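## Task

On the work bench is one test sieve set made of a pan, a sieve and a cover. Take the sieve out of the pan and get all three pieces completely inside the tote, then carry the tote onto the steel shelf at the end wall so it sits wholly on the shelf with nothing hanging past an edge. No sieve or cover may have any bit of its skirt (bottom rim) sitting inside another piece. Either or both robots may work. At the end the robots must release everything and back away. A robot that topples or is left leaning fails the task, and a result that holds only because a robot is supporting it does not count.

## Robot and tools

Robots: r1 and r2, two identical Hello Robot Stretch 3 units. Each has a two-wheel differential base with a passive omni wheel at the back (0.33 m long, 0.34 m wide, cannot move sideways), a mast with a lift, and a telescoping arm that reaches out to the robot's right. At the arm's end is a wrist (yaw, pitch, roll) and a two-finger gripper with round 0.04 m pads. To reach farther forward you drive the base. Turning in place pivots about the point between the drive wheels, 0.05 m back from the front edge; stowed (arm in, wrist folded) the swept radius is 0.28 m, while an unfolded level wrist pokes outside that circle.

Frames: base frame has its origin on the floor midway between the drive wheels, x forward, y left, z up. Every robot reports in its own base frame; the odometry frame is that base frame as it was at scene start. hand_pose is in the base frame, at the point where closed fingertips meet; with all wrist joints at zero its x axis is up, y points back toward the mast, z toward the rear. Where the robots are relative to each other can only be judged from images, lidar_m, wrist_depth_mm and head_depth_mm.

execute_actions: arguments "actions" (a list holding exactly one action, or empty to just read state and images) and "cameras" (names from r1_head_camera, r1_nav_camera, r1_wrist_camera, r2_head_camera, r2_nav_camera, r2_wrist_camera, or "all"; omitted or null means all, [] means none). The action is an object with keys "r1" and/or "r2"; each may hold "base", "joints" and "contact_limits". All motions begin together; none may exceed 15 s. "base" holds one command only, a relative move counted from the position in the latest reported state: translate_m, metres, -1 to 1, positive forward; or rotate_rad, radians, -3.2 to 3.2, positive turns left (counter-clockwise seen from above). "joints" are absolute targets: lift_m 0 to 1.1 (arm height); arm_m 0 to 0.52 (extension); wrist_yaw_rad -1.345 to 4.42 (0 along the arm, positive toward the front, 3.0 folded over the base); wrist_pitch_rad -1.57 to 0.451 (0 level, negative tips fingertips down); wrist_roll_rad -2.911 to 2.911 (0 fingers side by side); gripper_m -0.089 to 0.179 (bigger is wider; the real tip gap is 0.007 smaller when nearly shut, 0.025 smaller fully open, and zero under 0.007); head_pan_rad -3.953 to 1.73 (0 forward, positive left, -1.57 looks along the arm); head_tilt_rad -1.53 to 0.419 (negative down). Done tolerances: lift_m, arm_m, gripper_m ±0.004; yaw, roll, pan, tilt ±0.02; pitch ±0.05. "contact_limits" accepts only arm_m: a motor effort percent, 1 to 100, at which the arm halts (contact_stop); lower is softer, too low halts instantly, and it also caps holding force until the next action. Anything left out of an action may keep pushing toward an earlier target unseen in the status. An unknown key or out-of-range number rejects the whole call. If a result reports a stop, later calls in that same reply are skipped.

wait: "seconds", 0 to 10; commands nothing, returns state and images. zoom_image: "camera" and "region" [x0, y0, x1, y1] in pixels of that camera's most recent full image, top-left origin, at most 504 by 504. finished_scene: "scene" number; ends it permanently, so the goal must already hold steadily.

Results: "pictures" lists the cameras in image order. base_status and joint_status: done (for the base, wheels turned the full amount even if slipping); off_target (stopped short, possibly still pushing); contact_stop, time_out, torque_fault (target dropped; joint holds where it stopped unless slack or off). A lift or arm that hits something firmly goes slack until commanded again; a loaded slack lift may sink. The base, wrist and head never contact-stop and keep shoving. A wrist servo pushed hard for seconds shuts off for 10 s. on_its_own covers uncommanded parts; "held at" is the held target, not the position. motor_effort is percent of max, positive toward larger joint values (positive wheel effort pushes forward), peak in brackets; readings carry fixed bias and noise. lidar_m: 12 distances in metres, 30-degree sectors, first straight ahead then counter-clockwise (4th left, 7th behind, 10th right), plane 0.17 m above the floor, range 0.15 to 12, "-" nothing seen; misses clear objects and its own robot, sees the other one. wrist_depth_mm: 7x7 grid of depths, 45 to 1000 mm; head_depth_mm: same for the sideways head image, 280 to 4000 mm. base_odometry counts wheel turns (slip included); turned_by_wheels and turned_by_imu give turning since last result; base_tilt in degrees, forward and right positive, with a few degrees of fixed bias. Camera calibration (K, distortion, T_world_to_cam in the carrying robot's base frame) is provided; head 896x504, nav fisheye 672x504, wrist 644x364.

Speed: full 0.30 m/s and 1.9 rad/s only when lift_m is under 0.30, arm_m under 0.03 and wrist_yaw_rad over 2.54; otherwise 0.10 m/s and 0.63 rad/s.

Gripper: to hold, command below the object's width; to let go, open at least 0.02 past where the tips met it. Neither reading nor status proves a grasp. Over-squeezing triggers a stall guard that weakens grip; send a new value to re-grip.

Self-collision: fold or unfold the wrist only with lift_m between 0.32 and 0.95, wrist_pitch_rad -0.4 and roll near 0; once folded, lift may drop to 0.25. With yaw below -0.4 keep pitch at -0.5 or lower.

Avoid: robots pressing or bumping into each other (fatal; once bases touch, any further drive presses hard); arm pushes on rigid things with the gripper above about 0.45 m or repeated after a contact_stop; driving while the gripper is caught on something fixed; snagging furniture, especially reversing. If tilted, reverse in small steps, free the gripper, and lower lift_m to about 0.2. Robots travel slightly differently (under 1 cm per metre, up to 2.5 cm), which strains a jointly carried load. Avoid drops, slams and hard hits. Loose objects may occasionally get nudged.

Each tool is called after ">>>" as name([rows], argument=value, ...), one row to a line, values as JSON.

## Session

>>> execute_actions(actions=[])

Scene clock: 0.00 s.
r1.base_odometry: x=+0.000 y=+0.000 heading=+0.000 (m, m, rad; r1's odometry frame)
r1.turned_by_wheels: +0.000 (rad since the last result)
r1.turned_by_imu: +0.000 (rad since the last result)
r1.base_tilt: forward=-0.3 right=-2.2 (deg)
r1.lidar_m: 2.28 3.58 4.17 1.04 1.02 1.80 5.12 1.84 1.13 1.01 1.01 1.22
r1.head_depth_mm: 1810 1826 1836 1846 1854 1870 1887 / 2045 2223 2244 2252 2251 2285 2200 / 2057 2687 2902 2881 2929 2948 2428 / 2069 3073 3567 3600 3544 3561 2430 / 2046 3078 3488 3482 3479 3473 2440 / 2046 3053 3406 3400 3420 3432 2448 / 2043 3034 3341 3319 3338 3298 2456
r1.base_status: not commanded
r1.joint_positions: lift_m=+0.318 arm_m=+0.001 wrist_yaw_rad=+2.942 wrist_pitch_rad=-0.406 wrist_roll_rad=-0.008 gripper_m=+0.037 head_pan_rad=+0.011 head_tilt_rad=+0.005
r1.joint_status: not commanded
r1.motor_effort: left_wheel=+0 right_wheel=+1 lift_m=+37 arm_m=+0 wrist_yaw_rad=+0 wrist_pitch_rad=+7 wrist_roll_rad=+0 gripper_m=-1 head_pan_rad=-1 head_tilt_rad=+1 (%)
r1.hand_pose: x=+0.0235 y=+0.0758 z=+0.3338 quat_wxyz=(+0.211, +0.700, +0.074, +0.678) (m; r1's base frame)
r1.wrist_depth_mm: - - - - - - - / - - - - - - - / - - - - - - - / 832 - 838 856 834 865 857 / 679 - 704 693 696 690 691 / 567 558 - 575 580 568 590 / 482 485 - 507 476 487 493
r2.base_odometry: x=+0.000 y=+0.000 heading=+0.000 (m, m, rad; r2's odometry frame)
r2.turned_by_wheels: +0.000 (rad since the last result)
r2.turned_by_imu: +0.000 (rad since the last result)
r2.base_tilt: forward=-0.4 right=+0.9 (deg)
r2.lidar_m: 1.47 1.48 2.46 1.60 0.87 0.73 0.73 0.82 1.34 2.99 3.38 4.05
r2.head_depth_mm: 1949 2859 3731 3820 3676 3628 2485 / 1963 2846 3829 3763 3825 3840 2539 / 1946 2815 3918 3884 3861 3797 2512 / 1937 2837 - - - 3862 2507 / 1931 2796 - - - 3338 2293 / 1923 2798 - - - 1791 2512 / 1918 2779 - - - 1668 1364
r2.base_status: not commanded
r2.joint_positions: lift_m=+0.498 arm_m=+0.002 wrist_yaw_rad=+3.062 wrist_pitch_rad=-0.432 wrist_roll_rad=-0.002 gripper_m=+0.037 head_pan_rad=+0.008 head_tilt_rad=+0.009
r2.joint_status: not commanded
r2.motor_effort: left_wheel=+0 right_wheel=+1 lift_m=+19 arm_m=+0 wrist_yaw_rad=+0 wrist_pitch_rad=+7 wrist_roll_rad=+0 gripper_m=+1 head_pan_rad=-1 head_tilt_rad=+2 (%)
r2.hand_pose: x=-0.0035 y=+0.0751 z=+0.5077 quat_wxyz=(+0.179, +0.695, +0.124, +0.685) (m; r2's base frame)
r2.wrist_depth_mm: 711 876 - - - - - / 730 954 - - - - - / 745 978 - - - - - / 750 - - - - - - / 768 910 - 958 977 975 995 / 740 775 - 778 830 802 799 / 661 645 - 665 656 666 669
pictures: r1_head_camera (sideways: a quarter turn clockwise sets it upright), r1_nav_camera (sideways: a quarter turn counterclockwise sets it upright), r1_wrist_camera, r2_head_camera (sideways: a quarter turn clockwise sets it upright), r2_nav_camera (sideways: a quarter turn counterclockwise sets it upright), r2_wrist_camera
camera_calibration (this result's frames):
r1_head_camera: T_world_to_cam=[[-0.0100049, 0.0126153, -0.99987, 1.32767], [0.0321284, 0.999408, 0.012288, -0.0104679], [0.999434, -0.0320013, -0.0104043, -0.0404416], [0, 0, 0, 1]] pos_world=[0.0540383, -0.00758145, 1.32721]
r1_nav_camera: T_world_to_cam=[[0.0413737, -0.0435653, 0.998194, -1.25767], [0.039238, -0.998207, -0.0451922, 0.105746], [0.998373, 0.0410369, -0.0395901, 0.00104668], [0, 0, 0, 1]] pos_world=[0.0468403, 0.0507225, 1.26022]
r1_wrist_camera: T_world_to_cam=[[0.97638, -0.214192, 0.0283435, -0.0214104], [-0.0916763, -0.529498, -0.843343, 0.363183], [0.195645, 0.820825, -0.536628, 0.272657], [0, 0, 0, 1]] pos_world=[0.000855883, -0.0360852, 0.45321]
r2_head_camera: T_world_to_cam=[[0.0444244, -0.00443001, -0.999003, 1.31802], [0.00745816, 0.999964, -0.00410262, 0.0071681], [0.998985, -0.00726847, 0.0444558, -0.109309], [0, 0, 0, 1]] pos_world=[0.0505921, -0.00212351, 1.32159]
r2_nav_camera: T_world_to_cam=[[0.0144417, -0.0123999, 0.999819, -1.25834], [-0.0476457, -0.998796, -0.011699, 0.0696461], [0.99876, -0.0474681, -0.0150151, -0.0241332], [0, 0, 0, 1]] pos_world=[0.0455941, 0.0528134, 1.25856]
r2_wrist_camera: T_world_to_cam=[[0.995445, -0.0924231, 0.0233725, -0.0067351], [-0.0290547, -0.527628, -0.848978, 0.513598], [0.0907972, 0.844432, -0.527911, 0.372763], [0, 0, 0, 1]] pos_world=[-0.012219, -0.0444065, 0.632976]
Images, in order (width x height): r1_head_camera 896x504, r1_nav_camera 672x504, r1_wrist_camera 644x364, r2_head_camera 896x504, r2_nav_camera 672x504, r2_wrist_camera 644x364.

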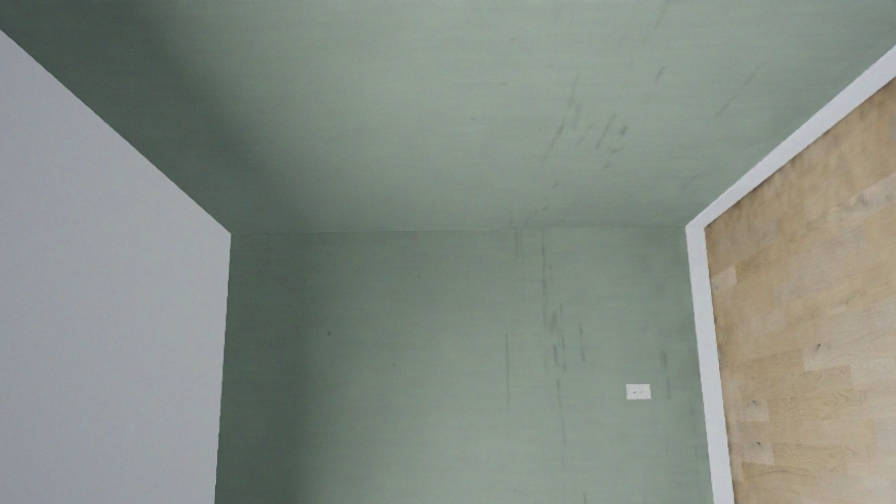

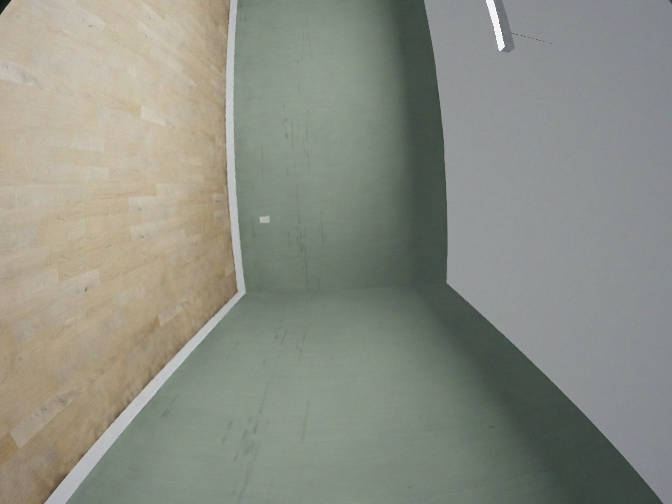

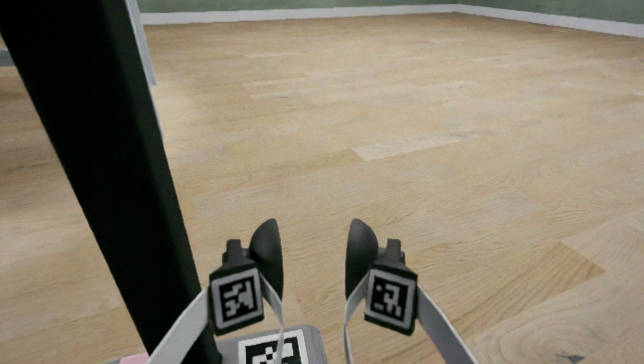

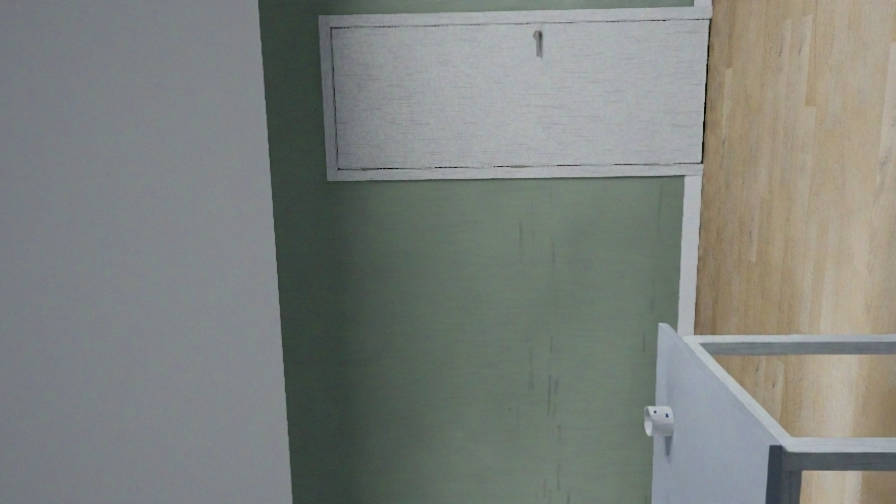

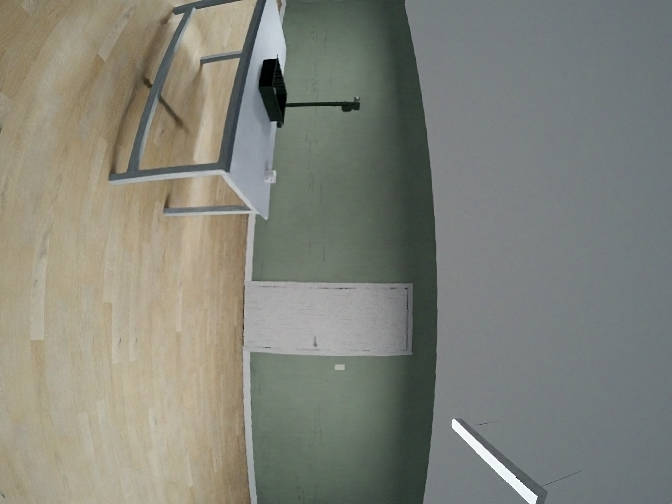

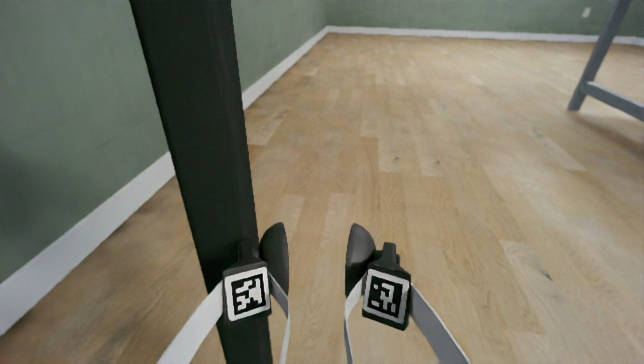

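>>> execute_actions([
  {"r1":{"joints":{"head_pan_rad":1.7,"head_tilt_rad":-0.4,"lift_m":0.27}},"r2":{"joints":{"head_pan_rad":0.5,"head_tilt_rad":-0.3,"lift_m":0.27}}},
], cameras=["r1_head_camera","r1_nav_camera","r2_head_camera","r2_nav_camera"])

Scene clock: 3.73 s.
r1.base_odometry: x=+0.000 y=+0.000 heading=+0.000 (m, m, rad; r1's odometry frame)
r1.turned_by_wheels: +0.000 (rad since the last result)
r1.turned_by_imu: -0.001 (rad since the last result)
r1.base_tilt: forward=-0.1 right=-2.2 (deg)
r1.lidar_m: 2.27 3.59 4.17 1.05 1.02 1.80 5.13 1.84 1.13 1.01 1.01 1.22
r1.head_depth_mm: 3388 3610 3830 3274 2305 1796 1468 / 3320 3547 3805 3256 2313 1786 1461 / 3266 3508 3713 3259 2306 1788 1460 / 3235 3456 3651 3278 2299 1786 1459 / 3220 3411 3661 3225 2316 1789 1460 / 3172 3356 3642 1374 1153 1672 1397 / 3119 3311 3529 1370 1102 1791 1459
r1.base_status: not commanded
r1.joint_positions: lift_m=+0.270 arm_m=+0.001 wrist_yaw_rad=+2.942 wrist_pitch_rad=-0.407 wrist_roll_rad=-0.008 gripper_m=+0.037 head_pan_rad=+1.693 head_tilt_rad=-0.395
r1.joint_status: all done
r1.motor_effort: left_wheel=+0(1) right_wheel=+0(1) lift_m=+32(32) arm_m=+0(0) wrist_yaw_rad=+1(1) wrist_pitch_rad=+7(7) wrist_roll_rad=+0(0) gripper_m=+0(0) head_pan_rad=+2(30) head_tilt_rad=-3(27) (%)
r1.hand_pose: x=+0.0234 y=+0.0757 z=+0.2854 quat_wxyz=(+0.211, +0.700, +0.074, +0.678) (m; r1's base frame)
r1.wrist_depth_mm: - - - - - - - / - - - - - - - / 965 988 969 - - - - / 748 - 762 750 768 770 772 / 601 - 632 606 627 606 608 / 501 495 - 512 514 513 511 / 446 - - 448 429 442 441
r2.base_odometry: x=+0.000 y=+0.000 heading=+0.000 (m, m, rad; r2's odometry frame)
r2.turned_by_wheels: +0.000 (rad since the last result)
r2.turned_by_imu: +0.001 (rad since the last result)
r2.base_tilt: forward=-0.5 right=+1.0 (deg)
r2.lidar_m: 1.47 1.48 2.46 1.60 0.86 0.73 0.73 0.82 1.35 2.99 3.39 4.03
r2.head_depth_mm: 3732 3812 - 1936 2664 2060 1616 / - - - 1937 1556 1847 1634 / - - - 1948 2677 1983 1617 / - - - 1931 2841 1929 1612 / - - - 2094 2844 2017 1625 / - - - 2381 2886 2071 1627 / - - - - 2606 2080 1632
r2.base_status: not commanded
r2.joint_positions: lift_m=+0.270 arm_m=+0.002 wrist_yaw_rad=+3.062 wrist_pitch_rad=-0.432 wrist_roll_rad=-0.002 gripper_m=+0.037 head_pan_rad=+0.493 head_tilt_rad=-0.296
r2.joint_status: all done
r2.motor_effort: left_wheel=+0(0) right_wheel=+0(0) lift_m=+10(15) arm_m=+1(0) wrist_yaw_rad=+0(1) wrist_pitch_rad=+7(7) wrist_roll_rad=+1(1) gripper_m=+0(1) head_pan_rad=+2(22) head_tilt_rad=-2(29) (%)
r2.hand_pose: x=-0.0035 y=+0.0751 z=+0.2800 quat_wxyz=(+0.179, +0.695, +0.124, +0.685) (m; r2's base frame)
r2.wrist_depth_mm: 701 890 - - - - - / 719 934 - - - - - / 744 922 - - - - - / 698 756 769 779 775 777 789 / 586 600 - 619 622 609 628 / 484 507 - - 522 506 504 / 424 - - - 421 426 432
pictures: r1_head_camera (sideways: a quarter turn clockwise sets it upright), r1_nav_camera (sideways: a quarter turn counterclockwise sets it upright), r2_head_camera (sideways: a quarter turn clockwise sets it upright), r2_nav_camera (sideways: a quarter turn counterclockwise sets it upright)
camera_calibration (this result's frames):
r1_head_camera: T_world_to_cam=[[0.035882, -0.397261, -0.917004, 1.219], [-0.996954, -0.0778106, -0.00530156, 0.018711], [-0.0692465, 0.914401, -0.398843, 0.471674], [0, 0, 0, 1]] pos_world=[0.0075756, 0.054419, 1.30605]
r1_nav_camera: T_world_to_cam=[[-0.00823462, 0.428794, 0.903365, -1.13341], [0.99007, 0.130276, -0.0528125, 0.109841], [-0.140333, 0.89396, -0.425609, 0.510424], [0, 0, 0, 1]] pos_world=[-0.0464539, 0.0153919, 1.24693]
r2_head_camera: T_world_to_cam=[[-0.22497, -0.126227, -0.966155, 1.2765], [-0.461512, 0.887094, -0.00843424, 0.0156656], [0.858135, 0.443994, -0.257825, 0.285044], [0, 0, 0, 1]] pos_world=[0.0497991, 0.0206744, 1.30692]
r2_nav_camera: T_world_to_cam=[[0.282714, 0.137628, 0.949279, -1.19379], [0.422871, -0.906174, 0.00543877, 0.0444632], [0.86096, 0.399885, -0.314387, 0.36639], [0, 0, 0, 1]] pos_world=[0.00325122, 0.0580757, 1.24819]
Images, in order (width x height): r1_head_camera 896x504, r1_nav_camera 672x504, r2_head_camera 896x504, r2_nav_camera 672x504.

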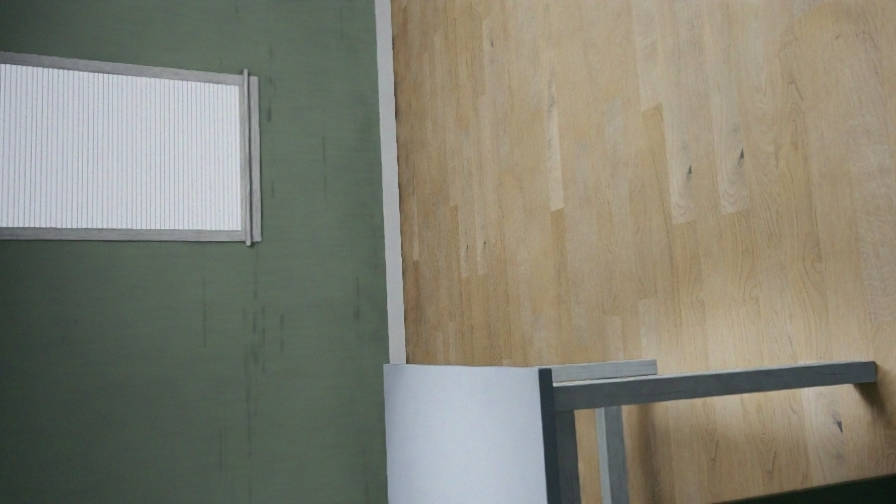

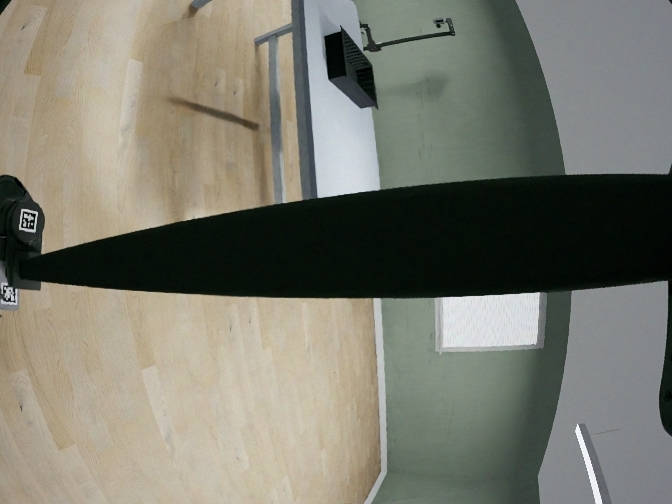

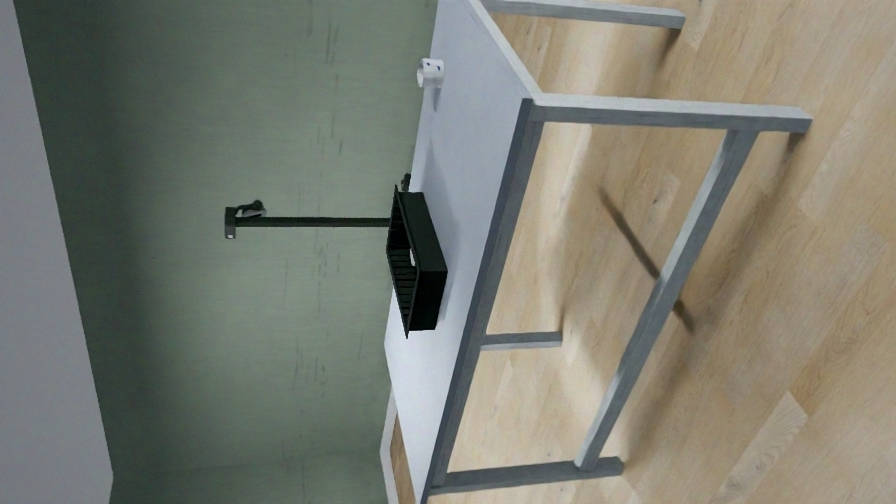

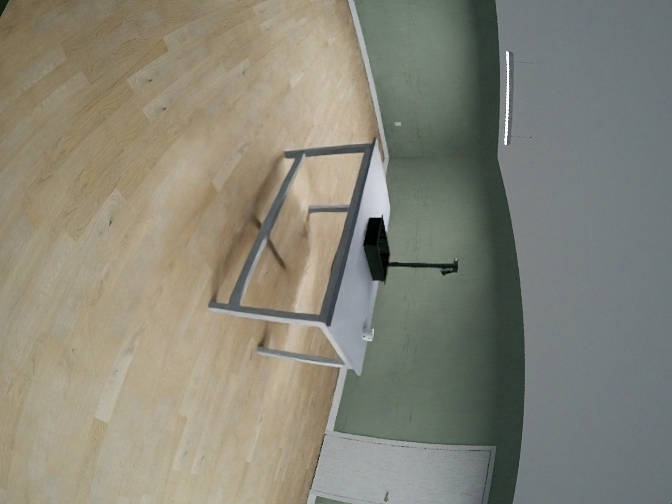

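>>> execute_actions([
  {"r1":{"base":{"rotate_rad":2.89},"joints":{"head_pan_rad":0,"head_tilt_rad":-0.3}},"r2":{"base":{"rotate_rad":0.736}}},
], cameras=[])

>>> execute_actions([
  {"r1":{"base":{"translate_m":0.7}},"r2":{"base":{"translate_m":1.0}}},
], cameras=[])

>>> execute_actions([
  {"r1":{"base":{"translate_m":0.67}},"r2":{"base":{"translate_m":0.86}}},
], cameras=[])

>>> execute_actions([
  {"r1":{"base":{"rotate_rad":0.51},"joints":{"lift_m":0.9}},"r2":{"base":{"rotate_rad":0.632},"joints":{"lift_m":0.9,"head_pan_rad":-1.57,"head_tilt_rad":-0.7,"wrist_pitch_rad":-0.4}}},
], cameras=["r1_head_camera","r1_nav_camera","r2_head_camera","r2_nav_camera"])

Scene clock: 9.67 s.
r1.base_odometry: x=+0.000 y=+0.000 heading=+2.890 (m, m, rad; r1's odometry frame)
r1.turned_by_wheels: +2.890 (rad since the last result)
r1.turned_by_imu: +2.856 (rad since the last result)
r1.base_tilt: forward=-0.2 right=-2.5 (deg)
r1.lidar_m: 1.80 3.45 1.38 1.04 1.02 1.06 1.49 3.56 3.75 3.85 1.02 1.74
r1.head_depth_mm: - - - 1734 2289 1983 1584 / - - - 1695 2705 1979 1590 / - - - 1888 2419 1979 1582 / - - - - 2690 2005 1578 / - - - - 2653 1978 1579 / - - - - 2700 1989 1588 / - - - - 2707 1983 1578
r1.base_status: done
r1.joint_positions: lift_m=+0.270 arm_m=+0.001 wrist_yaw_rad=+2.942 wrist_pitch_rad=-0.407 wrist_roll_rad=-0.008 gripper_m=+0.037 head_pan_rad=+0.007 head_tilt_rad=-0.308
r1.joint_status: all done
r1.motor_effort: left_wheel=-2(12) right_wheel=+2(12) lift_m=+32(32) arm_m=+0(0) wrist_yaw_rad=+1(1) wrist_pitch_rad=+7(7) wrist_roll_rad=+0(0) gripper_m=-1(0) head_pan_rad=-2(30) head_tilt_rad=+3(14) (%)
r1.hand_pose: x=+0.0234 y=+0.0757 z=+0.2854 quat_wxyz=(+0.211, +0.700, +0.074, +0.678) (m; r1's base frame)
r1.wrist_depth_mm: - 918 - - - - - / - 968 - - - - - / 798 978 - - - - - / 747 - 754 749 752 762 780 / 606 - 624 603 618 606 618 / 499 498 - 513 526 508 517 / 446 - - 438 427 439 441
r2.base_odometry: x=+0.000 y=+0.000 heading=+0.736 (m, m, rad; r2's odometry frame)
r2.turned_by_wheels: +0.736 (rad since the last result)
r2.turned_by_imu: +0.728 (rad since the last result)
r2.base_tilt: forward=-0.5 right=+1.0 (deg)
r2.lidar_m: 1.69 5.67 1.17 0.78 0.73 0.73 0.93 1.97 3.04 3.86 4.02 1.47
r2.head_depth_mm: - - - - 2811 2059 1626 / - - - - 2809 2058 1618 / - - - - 2843 2048 1613 / - - - - 2878 2062 1619 / - - - - 2851 2040 1620 / - - - - 2825 2066 1627 / - - - - 2849 2054 1636
r2.base_status: done
r2.joint_positions: lift_m=+0.270 arm_m=+0.002 wrist_yaw_rad=+3.062 wrist_pitch_rad=-0.432 wrist_roll_rad=-0.002 gripper_m=+0.037 head_pan_rad=+0.493 head_tilt_rad=-0.297
r2.joint_status: not commanded
r2.motor_effort: left_wheel=-2(7) right_wheel=+3(11) lift_m=+11(11) arm_m=+0(1) wrist_yaw_rad=+0(0) wrist_pitch_rad=+7(7) wrist_roll_rad=+0(0) gripper_m=+0(1) head_pan_rad=+2(2) head_tilt_rad=-2(3) (%)
r2.hand_pose: x=-0.0035 y=+0.0751 z=+0.2800 quat_wxyz=(+0.179, +0.695, +0.124, +0.685) (m; r2's base frame)
r2.wrist_depth_mm: 536 586 761 915 - - - / 565 636 843 981 - - - / 598 679 888 980 - - - / 622 699 761 755 788 795 774 / 585 583 - 616 599 609 613 / 488 506 - - 513 499 507 / 427 - - - 425 427 431
pictures: none
No camera images: the call's "cameras" was empty. Leave "cameras" out to get every camera's image.

Scene clock: 14.67 s.
r1.base_odometry: x=-0.678 y=+0.174 heading=+2.890 (m, m, rad; r1's odometry frame)
r1.turned_by_wheels: +0.000 (rad since the last result)
r1.turned_by_imu: -0.002 (rad since the last result)
r1.base_tilt: forward=-0.3 right=-2.2 (deg)
r1.lidar_m: 1.11 4.53 1.79 1.37 1.36 1.40 1.98 4.18 4.36 0.86 1.34 1.40
r1.head_depth_mm: - - - - 1058 1789 1572 / - - - - 1126 1916 1570 / - - - - 2426 1296 1377 / - - - - 2666 1991 1585 / - - - - 2691 1982 1581 / - - - - 2660 2003 1574 / - - - - 2693 1980 1577
r1.base_status: done
r1.joint_positions: lift_m=+0.270 arm_m=+0.001 wrist_yaw_rad=+2.942 wrist_pitch_rad=-0.407 wrist_roll_rad=-0.008 gripper_m=+0.037 head_pan_rad=+0.007 head_tilt_rad=-0.308
r1.joint_status: not commanded
r1.motor_effort: left_wheel=-2(11) right_wheel=+3(9) lift_m=+33(33) arm_m=+0(0) wrist_yaw_rad=+1(1) wrist_pitch_rad=+7(7) wrist_roll_rad=+0(0) gripper_m=+0(1) head_pan_rad=-2(2) head_tilt_rad=+3(4) (%)
r1.hand_pose: x=+0.0234 y=+0.0757 z=+0.2854 quat_wxyz=(+0.211, +0.700, +0.074, +0.678) (m; r1's base frame)
r1.wrist_depth_mm: - - - - - - - / - - - - - - - / 984 - - - - - - / 743 - 765 757 766 755 771 / 602 - 632 602 633 617 612 / 505 498 - 520 523 513 513 / 444 - - 447 431 438 440
r2.base_odometry: x=+0.741 y=+0.671 heading=+0.736 (m, m, rad; r2's odometry frame)
r2.turned_by_wheels: +0.000 (rad since the last result)
r2.turned_by_imu: +0.006 (rad since the last result)
r2.base_tilt: forward=-0.5 right=+1.0 (deg)
r2.lidar_m: 0.93 4.97 2.12 1.42 1.32 1.33 1.70 3.64 3.86 3.73 0.72 0.74
r2.head_depth_mm: - - - - 2545 1916 1569 / - - - - 2811 2058 1622 / - - - - 2852 2034 1621 / - - - - 2866 2066 1628 / - - - - 2839 2052 1624 / - - - - 2802 2067 1618 / - - - - 2814 2067 1638
r2.base_status: done
r2.joint_positions: lift_m=+0.270 arm_m=+0.002 wrist_yaw_rad=+3.062 wrist_pitch_rad=-0.432 wrist_roll_rad=-0.002 gripper_m=+0.037 head_pan_rad=+0.493 head_tilt_rad=-0.297
r2.joint_status: not commanded
r2.motor_effort: left_wheel=-2(7) right_wheel=+3(11) lift_m=+11(11) arm_m=+1(1) wrist_yaw_rad=-1(0) wrist_pitch_rad=+7(7) wrist_roll_rad=+0(0) gripper_m=+0(0) head_pan_rad=+2(2) head_tilt_rad=-1(2) (%)
r2.hand_pose: x=-0.0035 y=+0.0751 z=+0.2800 quat_wxyz=(+0.179, +0.695, +0.124, +0.685) (m; r2's base frame)
r2.wrist_depth_mm: 939 - - - - - - / 982 - - - - - - / 982 - - - - - - / 732 738 770 777 772 788 776 / 592 597 - 625 611 610 614 / 481 512 - - 519 500 507 / 425 - - - 419 427 428
pictures: none
No camera images: the call's "cameras" was empty. Leave "cameras" out to get every camera's image.

Scene clock: 19.30 s.
r1.base_odometry: x=-1.327 y=+0.341 heading=+2.890 (m, m, rad; r1's odometry frame)
r1.turned_by_wheels: +0.000 (rad since the last result)
r1.turned_by_imu: -0.002 (rad since the last result)
r1.base_tilt: forward=+0.0 right=-2.4 (deg)
r1.lidar_m: 4.03 3.93 2.27 1.70 1.67 1.73 2.43 4.76 1.17 1.05 1.02 0.46
r1.head_depth_mm: 3610 3750 3888 3890 2682 1987 1572 / - - - - 2684 1980 1568 / - - - - 2687 1978 1577 / - - - - 2697 1980 1582 / 3808 - - - 2678 1991 1583 / 3615 3742 - - 2676 1996 1587 / 3461 3600 3714 3830 2680 1984 1585
r1.base_status: done
r1.joint_positions: lift_m=+0.270 arm_m=+0.001 wrist_yaw_rad=+2.942 wrist_pitch_rad=-0.407 wrist_roll_rad=-0.008 gripper_m=+0.037 head_pan_rad=+0.007 head_tilt_rad=-0.308
r1.joint_status: not commanded
r1.motor_effort: left_wheel=-2(7) right_wheel=+3(8) lift_m=+33(33) arm_m=-1(1) wrist_yaw_rad=+1(0) wrist_pitch_rad=+7(7) wrist_roll_rad=+0(0) gripper_m=-1(0) head_pan_rad=-3(2) head_tilt_rad=+4(4) (%)
r1.hand_pose: x=+0.0234 y=+0.0757 z=+0.2854 quat_wxyz=(+0.211, +0.700, +0.074, +0.678) (m; r1's base frame)
r1.wrist_depth_mm: - - - - - - - / - - - - - - - / 979 998 994 - - - - / 750 - 747 749 772 780 776 / 608 - 633 624 623 605 617 / 499 496 - 514 517 512 520 / 449 - - 451 425 440 446
r2.base_odometry: x=+1.379 y=+1.248 heading=+0.736 (m, m, rad; r2's odometry frame)
r2.turned_by_wheels: +0.000 (rad since the last result)
r2.turned_by_imu: +0.005 (rad since the last result)
r2.base_tilt: forward=-0.5 right=+1.1 (deg)
r2.lidar_m: 0.28 0.62 2.90 1.96 1.83 1.85 2.36 4.49 0.35 0.24 0.22 0.22
r2.head_depth_mm: - - - - 2822 2065 676 / 3897 - - - 2854 2043 675 / 3845 - - - 2842 2054 1517 / 3690 - - - 2868 2058 1629 / 3699 3872 - - 2839 2048 1630 / 3631 3845 - - 2902 2088 1625 / 3578 3797 - - 2820 2067 1626
r2.base_status: done
r2.joint_positions: lift_m=+0.270 arm_m=+0.002 wrist_yaw_rad=+3.062 wrist_pitch_rad=-0.432 wrist_roll_rad=-0.002 gripper_m=+0.037 head_pan_rad=+0.493 head_tilt_rad=-0.297
r2.joint_status: not commanded
r2.motor_effort: left_wheel=-2(6) right_wheel=+3(12) lift_m=+11(11) arm_m=+1(1) wrist_yaw_rad=-1(0) wrist_pitch_rad=+7(7) wrist_roll_rad=+0(0) gripper_m=+0(1) head_pan_rad=+2(3) head_tilt_rad=-1(2) (%)
r2.hand_pose: x=-0.0035 y=+0.0751 z=+0.2800 quat_wxyz=(+0.179, +0.695, +0.124, +0.685) (m; r2's base frame)
r2.wrist_depth_mm: - - - - - - - / - - - - - - - / 983 - - - - - - / 737 727 770 777 786 786 793 / 588 584 - 604 614 608 621 / 482 506 - - 518 504 505 / 426 - - - 422 429 427
pictures: none
No camera images: the call's "cameras" was empty. Leave "cameras" out to get every camera's image.

Scene clock: 25.87 s.
r1.base_odometry: x=-1.327 y=+0.341 heading=-2.884 (m, m, rad; r1's odometry frame)
r1.turned_by_wheels: +0.510 (rad since the last result)
r1.turned_by_imu: +0.503 (rad since the last result)
r1.base_tilt: forward=-0.1 right=-2.3 (deg)
r1.lidar_m: 3.93 2.31 1.70 1.65 1.72 2.39 4.76 1.17 1.06 1.02 0.46 4.07
r1.head_depth_mm: 3463 3649 3761 - 2683 1979 1583 / 3472 3660 3835 - 2686 1990 1580 / 3393 3587 3797 - 2682 1986 1580 / 3441 3581 3763 - 2727 2001 1573 / 3401 3538 3737 - 2674 1987 1588 / 3424 3578 3810 3913 2661 1992 1573 / 3406 3597 3765 3925 2649 1989 1588
r1.base_status: done
r1.joint_positions: lift_m=+0.900 arm_m=+0.001 wrist_yaw_rad=+2.942 wrist_pitch_rad=-0.407 wrist_roll_rad=-0.008 gripper_m=+0.037 head_pan_rad=+0.007 head_tilt_rad=-0.308
r1.joint_status: all done
r1.motor_effort: left_wheel=-3(11) right_wheel=+2(8) lift_m=+42(41) arm_m=+0(0) wrist_yaw_rad=+1(1) wrist_pitch_rad=+7(7) wrist_roll_rad=+0(0) gripper_m=+1(0) head_pan_rad=-3(2) head_tilt_rad=+4(4) (%)
r1.hand_pose: x=+0.0234 y=+0.0756 z=+0.9149 quat_wxyz=(+0.211, +0.700, +0.075, +0.678) (m; r1's base frame)
r1.wrist_depth_mm: - - - - - - - / - - - - - - - / - - - - - - - / - - - - - - - / - - - - - - - / - - - - - - - / - - - - - - -
r2.base_odometry: x=+1.379 y=+1.248 heading=+1.368 (m, m, rad; r2's odometry frame)
r2.turned_by_wheels: +0.632 (rad since the last result)
r2.turned_by_imu: +0.626 (rad since the last result)
r2.base_tilt: forward=-0.6 right=+1.1 (deg)
r2.lidar_m: 4.28 2.61 1.90 1.82 1.89 2.56 0.86 0.32 0.23 0.22 0.23 0.31
r2.head_depth_mm: 1240 2792 2522 745 648 577 500 / 2556 2830 2626 834 684 580 501 / 2577 2832 2614 831 680 578 501 / 2546 2785 2663 798 663 578 500 / 2524 2780 2648 838 667 577 500 / 2538 2814 2629 839 686 576 500 / 2522 2796 2631 839 685 578 500
r2.base_status: done
r2.joint_positions: lift_m=+0.571 arm_m=+0.002 wrist_yaw_rad=+3.063 wrist_pitch_rad=-0.418 wrist_roll_rad=-0.002 gripper_m=+0.037 head_pan_rad=-1.563 head_tilt_rad=-0.692
r2.joint_status: lift_m contact_stop (moved +0.301 of +0.630); the others done
r2.on_its_own: lift_m is slack since a contact_stop, until your next command for it (your +0.900 is given up)
r2.motor_effort: left_wheel=-2(8) right_wheel=+3(11) lift_m=+19(46) arm_m=+0(0) wrist_yaw_rad=-1(2) wrist_pitch_rad=+10(13) wrist_roll_rad=+0(0) gripper_m=+1(1) head_pan_rad=-3(29) head_tilt_rad=-4(33) (%)
r2.hand_pose: x=-0.0035 y=+0.0769 z=+0.5839 quat_wxyz=(+0.174, +0.696, +0.120, +0.686) (m; r2's base frame)
r2.wrist_depth_mm: - - - - - - - / - - - - - - - / - - - - - - - / - - - - - - - / - - - - - - - / 873 868 - 877 904 889 899 / 733 745 - 751 755 745 764
pictures: r1_head_camera (sideways: a quarter turn clockwise sets it upright), r1_nav_camera (sideways: a quarter turn counterclockwise sets it upright), r2_head_camera (sideways: a quarter turn clockwise sets it upright), r2_nav_camera (sideways: a quarter turn counterclockwise sets it upright)
camera_calibration (this result's frames):
r1_head_camera: T_world_to_cam=[[-0.317978, 0.0105416, -0.94804, 1.26167], [0.0375159, 0.999295, -0.00147152, 0.00741483], [0.947356, -0.0360345, -0.318149, 0.360458], [0, 0, 0, 1]] pos_world=[0.059423, -0.0077207, 1.3108]
r1_nav_camera: T_world_to_cam=[[0.3472, -0.0416207, 0.936867, -1.1793], [0.0202197, -0.99845, -0.0518499, 0.11451], [0.937573, 0.0369455, -0.345821, 0.400017], [0, 0, 0, 1]] pos_world=[0.0320929, 0.05047, 1.24912]
r2_head_camera: T_world_to_cam=[[-0.00944773, 0.610809, -0.791722, 1.04764], [0.999917, -0.00118035, -0.0128428, 0.0124847], [-0.00877899, -0.791777, -0.610747, 0.74957], [0, 0, 0, 1]] pos_world=[0.00399456, -0.0463986, 1.2874]
r2_nav_camera: T_world_to_cam=[[-0.0074799, -0.656331, 0.754436, -0.937909], [-0.998757, 0.0420779, 0.026704, 0.0254586], [-0.0492718, -0.753298, -0.655831, 0.816211], [0, 0, 0, 1]] pos_world=[0.0586276, -0.00179953, 1.24221]
Images, in order (width x height): r1_head_camera 896x504, r1_nav_camera 672x504, r2_head_camera 896x504, r2_nav_camera 672x504.

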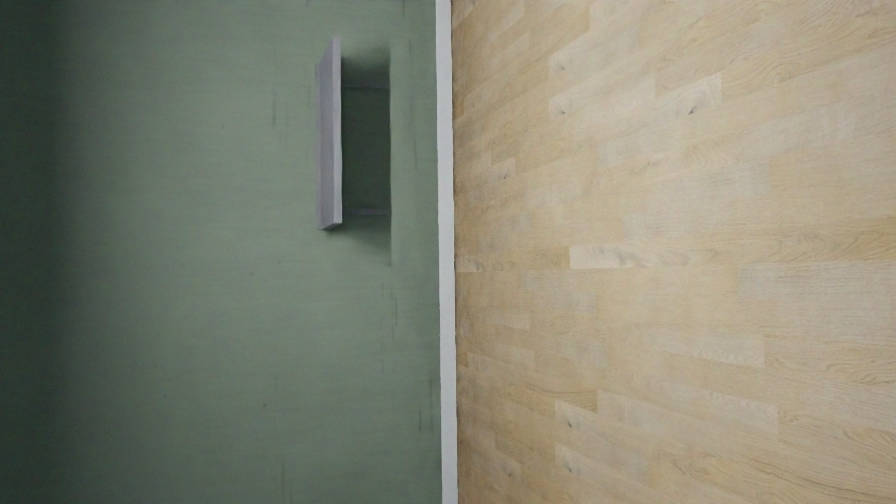

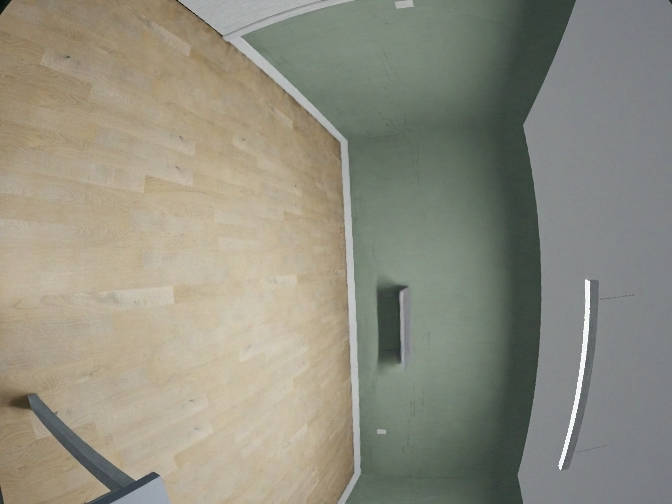

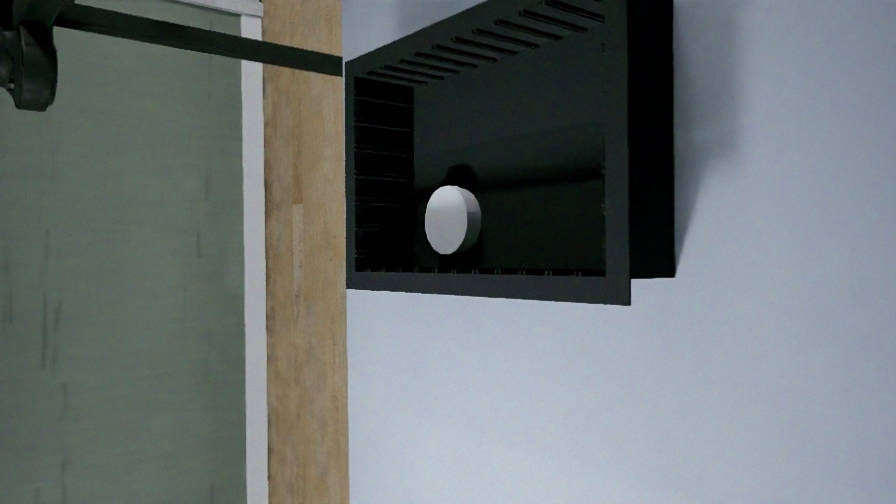

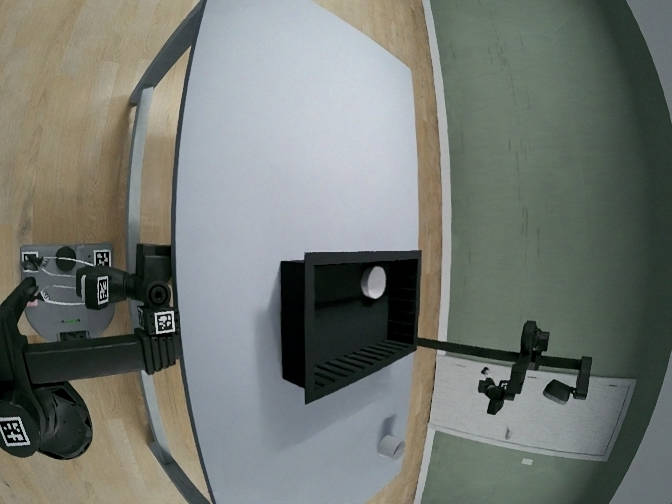

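>>> execute_actions([
  {"r1":{"joints":{"wrist_yaw_rad":0,"lift_m":0.94,"head_pan_rad":-1.57,"head_tilt_rad":-0.8,"gripper_m":0}},"r2":{"base":{"rotate_rad":-0.5},"joints":{"lift_m":0.5}}},
], cameras=[])

>>> execute_actions([
  {"r1":{"joints":{"lift_m":1.08}},"r2":{"base":{"translate_m":-0.35}}},
], cameras=[])

>>> execute_actions([
  {"r1":{"joints":{"wrist_pitch_rad":-1.57,"wrist_roll_rad":1.57,"arm_m":0.2}},"r2":{"base":{"rotate_rad":0.5},"joints":{"lift_m":0.6}}},
], cameras=["r1_head_camera","r1_nav_camera","r1_wrist_camera"])

Scene clock: 30.70 s.
r1.base_odometry: x=-1.327 y=+0.341 heading=-2.884 (m, m, rad; r1's odometry frame)
r1.turned_by_wheels: +0.000 (rad since the last result)
r1.turned_by_imu: -0.001 (rad since the last result)
r1.base_tilt: forward=-0.2 right=-2.2 (deg)
r1.lidar_m: 3.94 2.31 1.70 1.65 1.73 2.38 4.75 1.17 1.06 1.02 0.46 4.07
r1.head_depth_mm: 2725 1224 839 - - - - / 2812 1347 887 769 - - - / 2805 2744 883 771 - - 1131 / 2805 2741 881 - - - 1134 / 2739 2741 878 726 617 1318 1167 / 2769 2719 876 669 616 1313 1171 / 2746 2676 871 721 616 1309 1110
r1.base_status: not commanded
r1.joint_positions: lift_m=+0.940 arm_m=+0.001 wrist_yaw_rad=+0.003 wrist_pitch_rad=-0.407 wrist_roll_rad=-0.008 gripper_m=+0.000 head_pan_rad=-1.563 head_tilt_rad=-0.790
r1.joint_status: all done
r1.motor_effort: left_wheel=-3(3) right_wheel=+2(3) lift_m=+41(45) arm_m=-1(0) wrist_yaw_rad=-4(7) wrist_pitch_rad=+8(8) wrist_roll_rad=+0(0) gripper_m=-2(86) head_pan_rad=-2(29) head_tilt_rad=-6(36) (%)
r1.hand_pose: x=-0.0208 y=-0.3714 z=+0.9549 quat_wxyz=(+0.696, +0.145, -0.689, -0.142) (m; r1's base frame)
r1.wrist_depth_mm: - - - - - - - / - - - - - - - / - - 760 796 766 667 659 / - 581 593 593 587 537 580 / - 462 467 489 473 454 367 / 388 381 353 - 399 395 384 / 335 336 331 337 334 339 344
r2.base_odometry: x=+1.379 y=+1.248 heading=+0.868 (m, m, rad; r2's odometry frame)
r2.turned_by_wheels: -0.500 (rad since the last result)
r2.turned_by_imu: -0.497 (rad since the last result)
r2.base_tilt: forward=-0.5 right=+1.0 (deg)
r2.lidar_m: 0.32 4.27 2.54 1.88 1.84 1.90 2.65 0.80 0.31 0.23 0.22 0.23
r2.head_depth_mm: 3464 3691 1085 840 685 578 1178 / 3216 3469 1043 839 684 578 531 / 3062 3360 1041 840 683 580 501 / 2910 3181 1085 842 624 576 500 / 1041 3031 2614 746 681 579 501 / 1264 2834 1549 809 681 564 500 / 2480 2776 2629 825 682 545 502
r2.base_status: done
r2.joint_positions: lift_m=+0.500 arm_m=+0.002 wrist_yaw_rad=+3.063 wrist_pitch_rad=-0.418 wrist_roll_rad=-0.002 gripper_m=+0.037 head_pan_rad=-1.563 head_tilt_rad=-0.692
r2.joint_status: all done
r2.motor_effort: left_wheel=+2(8) right_wheel=-3(7) lift_m=+11(17) arm_m=+0(0) wrist_yaw_rad=-1(0) wrist_pitch_rad=+10(10) wrist_roll_rad=+0(0) gripper_m=+0(0) head_pan_rad=-3(2) head_tilt_rad=-4(5) (%)
r2.hand_pose: x=-0.0035 y=+0.0769 z=+0.5131 quat_wxyz=(+0.174, +0.696, +0.120, +0.686) (m; r2's base frame)
r2.wrist_depth_mm: - - - - - - - / - - - - - - - / - - - - - - - / - - - - - - - / 964 977 - 985 980 986 988 / 770 765 - 784 829 810 807 / 658 669 - 681 663 699 682
pictures: none
No camera images: the call's "cameras" was empty. Leave "cameras" out to get every camera's image.

Scene clock: 35.20 s.
r1.base_odometry: x=-1.327 y=+0.341 heading=-2.884 (m, m, rad; r1's odometry frame)
r1.turned_by_wheels: +0.000 (rad since the last result)
r1.turned_by_imu: -0.001 (rad since the last result)
r1.base_tilt: forward=-0.3 right=-2.3 (deg)
r1.lidar_m: 3.91 2.31 1.71 1.65 1.72 2.38 4.76 1.17 1.06 1.02 0.46 4.05
r1.head_depth_mm: - - - - 610 1327 1168 / - - - - - 1322 1179 / - - - - - 1325 1172 / - - - - 606 1320 1172 / 2773 2685 864 726 617 1322 1173 / 2763 2717 876 669 616 1309 1161 / 2771 2701 873 721 615 1311 1112
r1.base_status: not commanded
r1.joint_positions: lift_m=+1.080 arm_m=+0.001 wrist_yaw_rad=+0.003 wrist_pitch_rad=-0.407 wrist_roll_rad=-0.008 gripper_m=+0.000 head_pan_rad=-1.563 head_tilt_rad=-0.790
r1.joint_status: all done
r1.motor_effort: left_wheel=-2(3) right_wheel=+3(3) lift_m=+42(43) arm_m=-1(0) wrist_yaw_rad=-4(4) wrist_pitch_rad=+7(7) wrist_roll_rad=+0(0) gripper_m=-3(2) head_pan_rad=-3(2) head_tilt_rad=-6(6) (%)
r1.hand_pose: x=-0.0209 y=-0.3714 z=+1.0949 quat_wxyz=(+0.696, +0.145, -0.689, -0.142) (m; r1's base frame)
r1.wrist_depth_mm: - - - - - - - / - - - - - - - / - - - - - - - / - - 823 844 862 762 858 / - - 685 729 681 674 644 / - 562 564 - 575 547 538 / - 486 442 484 486 469 435
r2.base_odometry: x=+1.153 y=+0.981 heading=+0.868 (m, m, rad; r2's odometry frame)
r2.turned_by_wheels: +0.000 (rad since the last result)
r2.turned_by_imu: -0.001 (rad since the last result)
r2.base_tilt: forward=-0.4 right=+1.1 (deg)
r2.lidar_m: 0.56 4.58 2.31 1.71 1.67 1.72 2.40 4.15 0.54 0.40 0.39 0.41
r2.head_depth_mm: 3702 3643 2610 2030 819 1361 1214 / 3421 3675 2679 840 724 1095 1173 / 3280 3460 2614 841 687 1401 1175 / 3122 3382 1085 841 683 1348 1218 / 2929 3154 1090 842 686 618 1222 / 2780 3078 1040 840 686 590 1217 / 2644 2918 1089 839 686 577 1197
r2.base_status: done
r2.joint_positions: lift_m=+0.500 arm_m=+0.002 wrist_yaw_rad=+3.063 wrist_pitch_rad=-0.418 wrist_roll_rad=-0.002 gripper_m=+0.037 head_pan_rad=-1.563 head_tilt_rad=-0.692
r2.joint_status: not commanded
r2.motor_effort: left_wheel=+3(3) right_wheel=-3(7) lift_m=+11(11) arm_m=+1(1) wrist_yaw_rad=-1(1) wrist_pitch_rad=+10(10) wrist_roll_rad=+0(0) gripper_m=+0(0) head_pan_rad=-2(2) head_tilt_rad=-5(4) (%)
r2.hand_pose: x=-0.0035 y=+0.0769 z=+0.5131 quat_wxyz=(+0.174, +0.696, +0.120, +0.686) (m; r2's base frame)
r2.wrist_depth_mm: - - - - - - - / - - - - - - - / - - - - - - - / - - - - - - - / 930 966 - 974 - 991 989 / 762 805 - 784 850 776 802 / 663 658 - 667 663 692 686
pictures: none
No camera images: the call's "cameras" was empty. Leave "cameras" out to get every camera's image.

Scene clock: 37.90 s.
r1.base_odometry: x=-1.327 y=+0.341 heading=-2.884 (m, m, rad; r1's odometry frame)
r1.turned_by_wheels: +0.000 (rad since the last result)
r1.turned_by_imu: -0.001 (rad since the last result)
r1.base_tilt: forward=-0.1 right=-2.1 (deg)
r1.lidar_m: 3.93 2.30 1.71 1.65 1.72 2.39 4.75 1.17 1.06 1.02 0.46 4.07
r1.head_depth_mm: 2891 2989 830 733 624 1327 1176 / 2897 2988 864 733 621 1324 1171 / - 1043 871 732 620 1324 1172 / - - - 747 617 1318 1167 / 2744 - 879 724 615 1317 1166 / 2759 2694 874 671 616 1315 1167 / 2783 2700 870 720 614 1308 1110
r1.base_status: not commanded
r1.joint_positions: lift_m=+1.080 arm_m=+0.200 wrist_yaw_rad=+0.002 wrist_pitch_rad=-1.561 wrist_roll_rad=+1.564 gripper_m=+0.000 head_pan_rad=-1.563 head_tilt_rad=-0.790
r1.joint_status: all done
r1.motor_effort: left_wheel=-3(2) right_wheel=+3(3) lift_m=+41(41) arm_m=+3(3) wrist_yaw_rad=-3(3) wrist_pitch_rad=-6(6) wrist_roll_rad=+2(3) gripper_m=-2(2) head_pan_rad=-2(3) head_tilt_rad=-6(5) (%)
r1.hand_pose: x=-0.0216 y=-0.3229 z=+0.9621 quat_wxyz=(+0.004, +0.003, -0.710, -0.704) (m; r1's base frame)
r1.wrist_depth_mm: 333 332 333 - - - - / 342 341 338 - - - - / 349 348 350 - - - - / 357 356 353 - - - - / 368 371 371 - - - - / 377 342 377 - - - - / 389 348 388 - - - -
r2.base_odometry: x=+1.153 y=+0.981 heading=+1.368 (m, m, rad; r2's odometry frame)
r2.turned_by_wheels: +0.500 (rad since the last result)
r2.turned_by_imu: +0.499 (rad since the last result)
r2.base_tilt: forward=-0.5 right=+0.9 (deg)
r2.lidar_m: 4.55 2.37 1.72 1.66 1.72 2.33 4.19 0.56 0.40 0.39 0.40 0.54
r2.head_depth_mm: 2720 3012 1045 840 684 605 1223 / 2664 2979 1081 842 686 604 1224 / 2556 2936 1084 839 684 602 1228 / 2694 2998 1087 841 686 605 1221 / 2651 2974 1000 787 685 606 1216 / 2682 2985 1002 836 682 605 1220 / 2689 2957 984 833 684 592 1214
r2.base_status: done
r2.joint_positions: lift_m=+0.600 arm_m=+0.002 wrist_yaw_rad=+3.063 wrist_pitch_rad=-0.418 wrist_roll_rad=-0.002 gripper_m=+0.037 head_pan_rad=-1.563 head_tilt_rad=-0.692
r2.joint_status: all done
r2.motor_effort: left_wheel=-2(5) right_wheel=+4(8) lift_m=+27(28) arm_m=+1(1) wrist_yaw_rad=+0(0) wrist_pitch_rad=+10(10) wrist_roll_rad=+0(1) gripper_m=-1(0) head_pan_rad=-2(2) head_tilt_rad=-5(4) (%)
r2.hand_pose: x=-0.0035 y=+0.0769 z=+0.6121 quat_wxyz=(+0.174, +0.696, +0.120, +0.686) (m; r2's base frame)
r2.wrist_depth_mm: - - - - - - - / - - - - - - - / - - - - - - - / - - - - - - - / - - - - - - - / 899 912 - 912 945 944 927 / 764 770 - 779 772 790 786
pictures: r1_head_camera (sideways: a quarter turn clockwise sets it upright), r1_nav_camera (sideways: a quarter turn counterclockwise sets it upright), r1_wrist_camera
camera_calibration (this result's frames):
r1_head_camera: T_world_to_cam=[[0.00708248, 0.721066, -0.69283, 0.926909], [0.999286, -0.0308183, -0.0218591, 0.0280829], [-0.0371137, -0.692181, -0.720769, 0.890299], [0, 0, 0, 1]] pos_world=[-0.00158537, -0.0512497, 1.2845]
r1_nav_camera: T_world_to_cam=[[-0.0381996, -0.74184, 0.669488, -0.828337], [-0.99863, 0.00436142, -0.052147, 0.121078], [0.0357648, -0.670563, -0.74099, 0.919638], [0, 0, 0, 1]] pos_world=[0.0563793, 0.00165285, 1.24232]
r1_wrist_camera: T_world_to_cam=[[-0.0204157, 0.999645, 0.0171258, 0.300543], [0.987154, 0.0174398, 0.158815, -0.0864789], [0.15846, 0.0201481, -0.98716, 1.12002], [0, 0, 0, 1]] pos_world=[-0.0859748, -0.321494, 1.11423]
Images, in order (width x height): r1_head_camera 896x504, r1_nav_camera 672x504, r1_wrist_camera 644x364.

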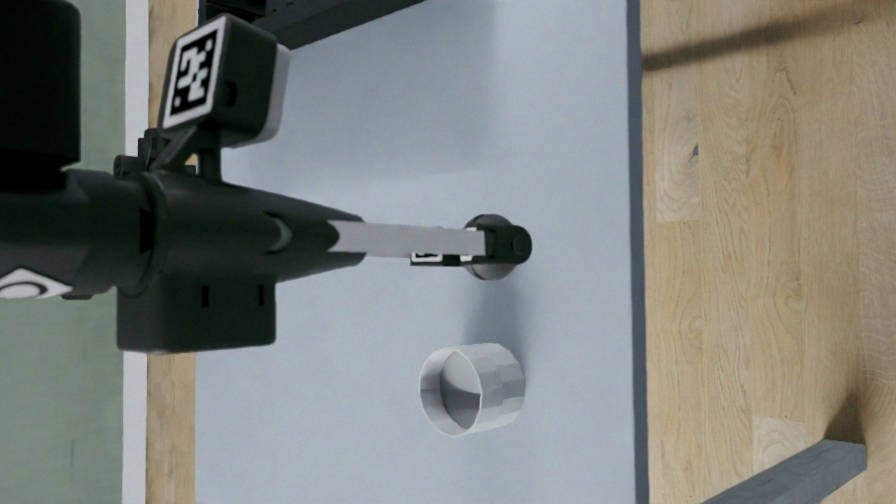

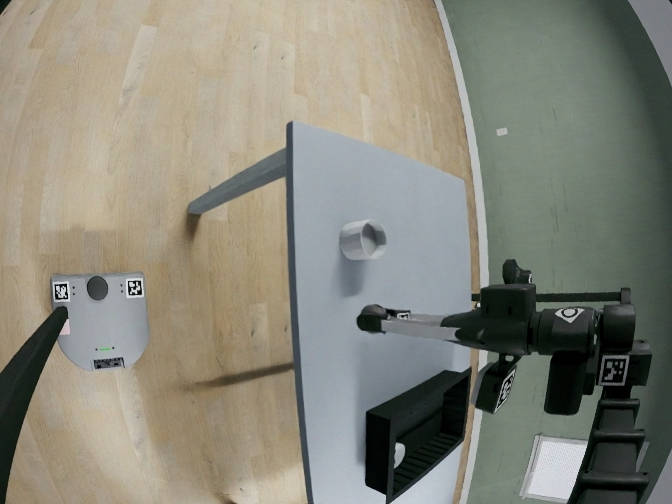

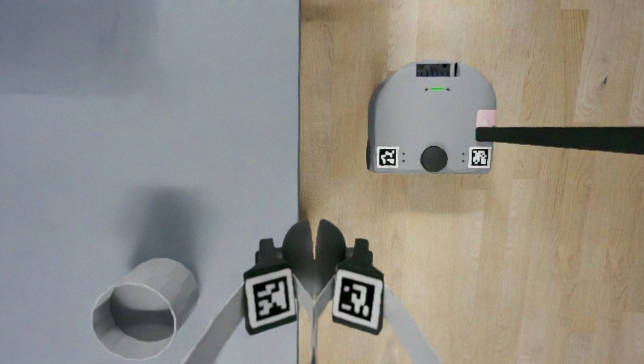

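>>> execute_actions([
  {"r1":{"base":{"translate_m":0.115},"joints":{"arm_m":0.361,"lift_m":1.0}},"r2":{"base":{"translate_m":0.24},"joints":{"lift_m":0.94}}},
], cameras=["r1_head_camera","r1_wrist_camera"])

Scene clock: 42.63 s.
r1.base_odometry: x=-1.438 y=+0.312 heading=-2.884 (m, m, rad; r1's odometry frame)
r1.turned_by_wheels: +0.000 (rad since the last result)
r1.turned_by_imu: -0.002 (rad since the last result)
r1.base_tilt: forward=-0.2 right=-2.2 (deg)
r1.lidar_m: 3.80 2.32 1.69 1.65 1.71 2.38 4.88 1.28 1.06 1.02 0.41 3.95
r1.head_depth_mm: - 1091 888 733 623 1328 1174 / 2845 2866 889 731 621 1331 1177 / - 2953 885 730 620 1321 1174 / - - 870 665 619 1318 1173 / 2802 2820 881 727 617 1317 1168 / 2773 2700 875 722 616 1271 1111 / 2768 2687 2011 723 615 1239 1163
r1.base_status: done
r1.joint_positions: lift_m=+1.000 arm_m=+0.361 wrist_yaw_rad=+0.002 wrist_pitch_rad=-1.562 wrist_roll_rad=+1.564 gripper_m=+0.000 head_pan_rad=-1.563 head_tilt_rad=-0.790
r1.joint_status: all done
r1.motor_effort: left_wheel=-2(3) right_wheel=+2(6) lift_m=+32(31) arm_m=+2(1) wrist_yaw_rad=-2(2) wrist_pitch_rad=-5(6) wrist_roll_rad=+2(2) gripper_m=-2(2) head_pan_rad=-3(2) head_tilt_rad=-6(7) (%)
r1.hand_pose: x=-0.0216 y=-0.4836 z=+0.8824 quat_wxyz=(+0.003, +0.003, -0.710, -0.704) (m; r1's base frame)
r1.wrist_depth_mm: 257 258 257 258 257 971 982 / 265 266 264 263 264 264 - / 268 269 269 271 272 273 - / 276 276 277 246 279 - - / 285 284 284 248 287 - - / 291 291 293 - 295 - - / 297 299 302 301 300 - -
r2.base_odometry: x=+1.201 y=+1.216 heading=+1.368 (m, m, rad; r2's odometry frame)
r2.turned_by_wheels: +0.000 (rad since the last result)
r2.turned_by_imu: +0.002 (rad since the last result)
r2.base_tilt: forward=-0.4 right=+1.0 (deg)
r2.lidar_m: 4.35 2.38 1.72 1.66 1.72 2.32 4.42 0.56 0.40 0.39 0.40 0.54
r2.head_depth_mm: 2641 2959 1083 840 - - 1180 / 2709 2945 1090 766 708 - 1199 / 2726 2996 994 835 709 - - / 2697 2978 996 835 701 - - / 2664 3016 991 765 702 - 1162 / 2636 2971 1087 837 695 - 1172 / 2672 2948 1085 842 682 592 1225
r2.base_status: done
r2.joint_positions: lift_m=+0.940 arm_m=+0.002 wrist_yaw_rad=+3.063 wrist_pitch_rad=-0.418 wrist_roll_rad=-0.002 gripper_m=+0.037 head_pan_rad=-1.563 head_tilt_rad=-0.692
r2.joint_status: all done
r2.motor_effort: left_wheel=-3(3) right_wheel=+4(9) lift_m=+27(28) arm_m=+0(1) wrist_yaw_rad=-1(0) wrist_pitch_rad=+10(10) wrist_roll_rad=+0(1) gripper_m=+0(0) head_pan_rad=-2(2) head_tilt_rad=-5(4) (%)
r2.hand_pose: x=-0.0035 y=+0.0769 z=+0.9521 quat_wxyz=(+0.174, +0.696, +0.120, +0.686) (m; r2's base frame)
r2.wrist_depth_mm: - - - - - - - / - - - - - - - / - - - - - - - / - - - - - - - / - - - - - - - / - - - - - - - / - - - - - - -
pictures: r1_head_camera (sideways: a quarter turn clockwise sets it upright), r1_wrist_camera
camera_calibration (this result's frames):
r1_head_camera: T_world_to_cam=[[0.0071115, 0.721081, -0.692815, 0.926889], [0.999285, -0.0308582, -0.0218599, 0.028084], [-0.0371418, -0.692164, -0.720784, 0.890318], [0, 0, 0, 1]] pos_world=[-0.00158745, -0.051249, 1.2845]
r1_wrist_camera: T_world_to_cam=[[-0.0198334, 0.999639, 0.0181265, 0.461719], [0.987164, 0.0167058, 0.158833, -0.0713975], [0.158473, 0.021044, -0.987139, 1.04502], [0, 0, 0, 1]] pos_world=[-0.0859692, -0.482351, 1.03455]
Images, in order (width x height): r1_head_camera 896x504, r1_wrist_camera 644x364.

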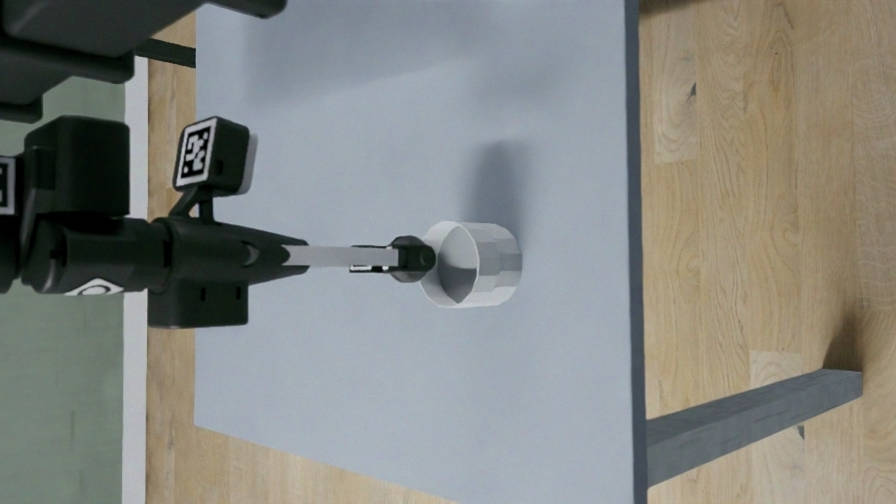

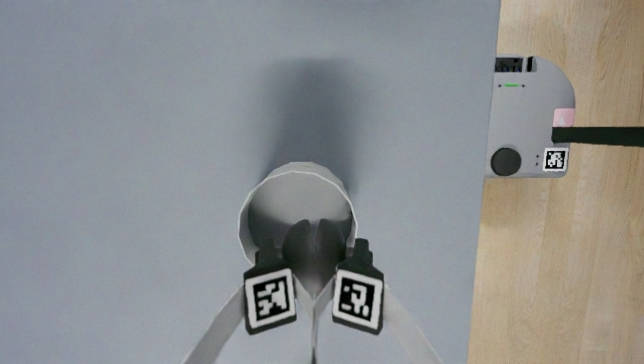

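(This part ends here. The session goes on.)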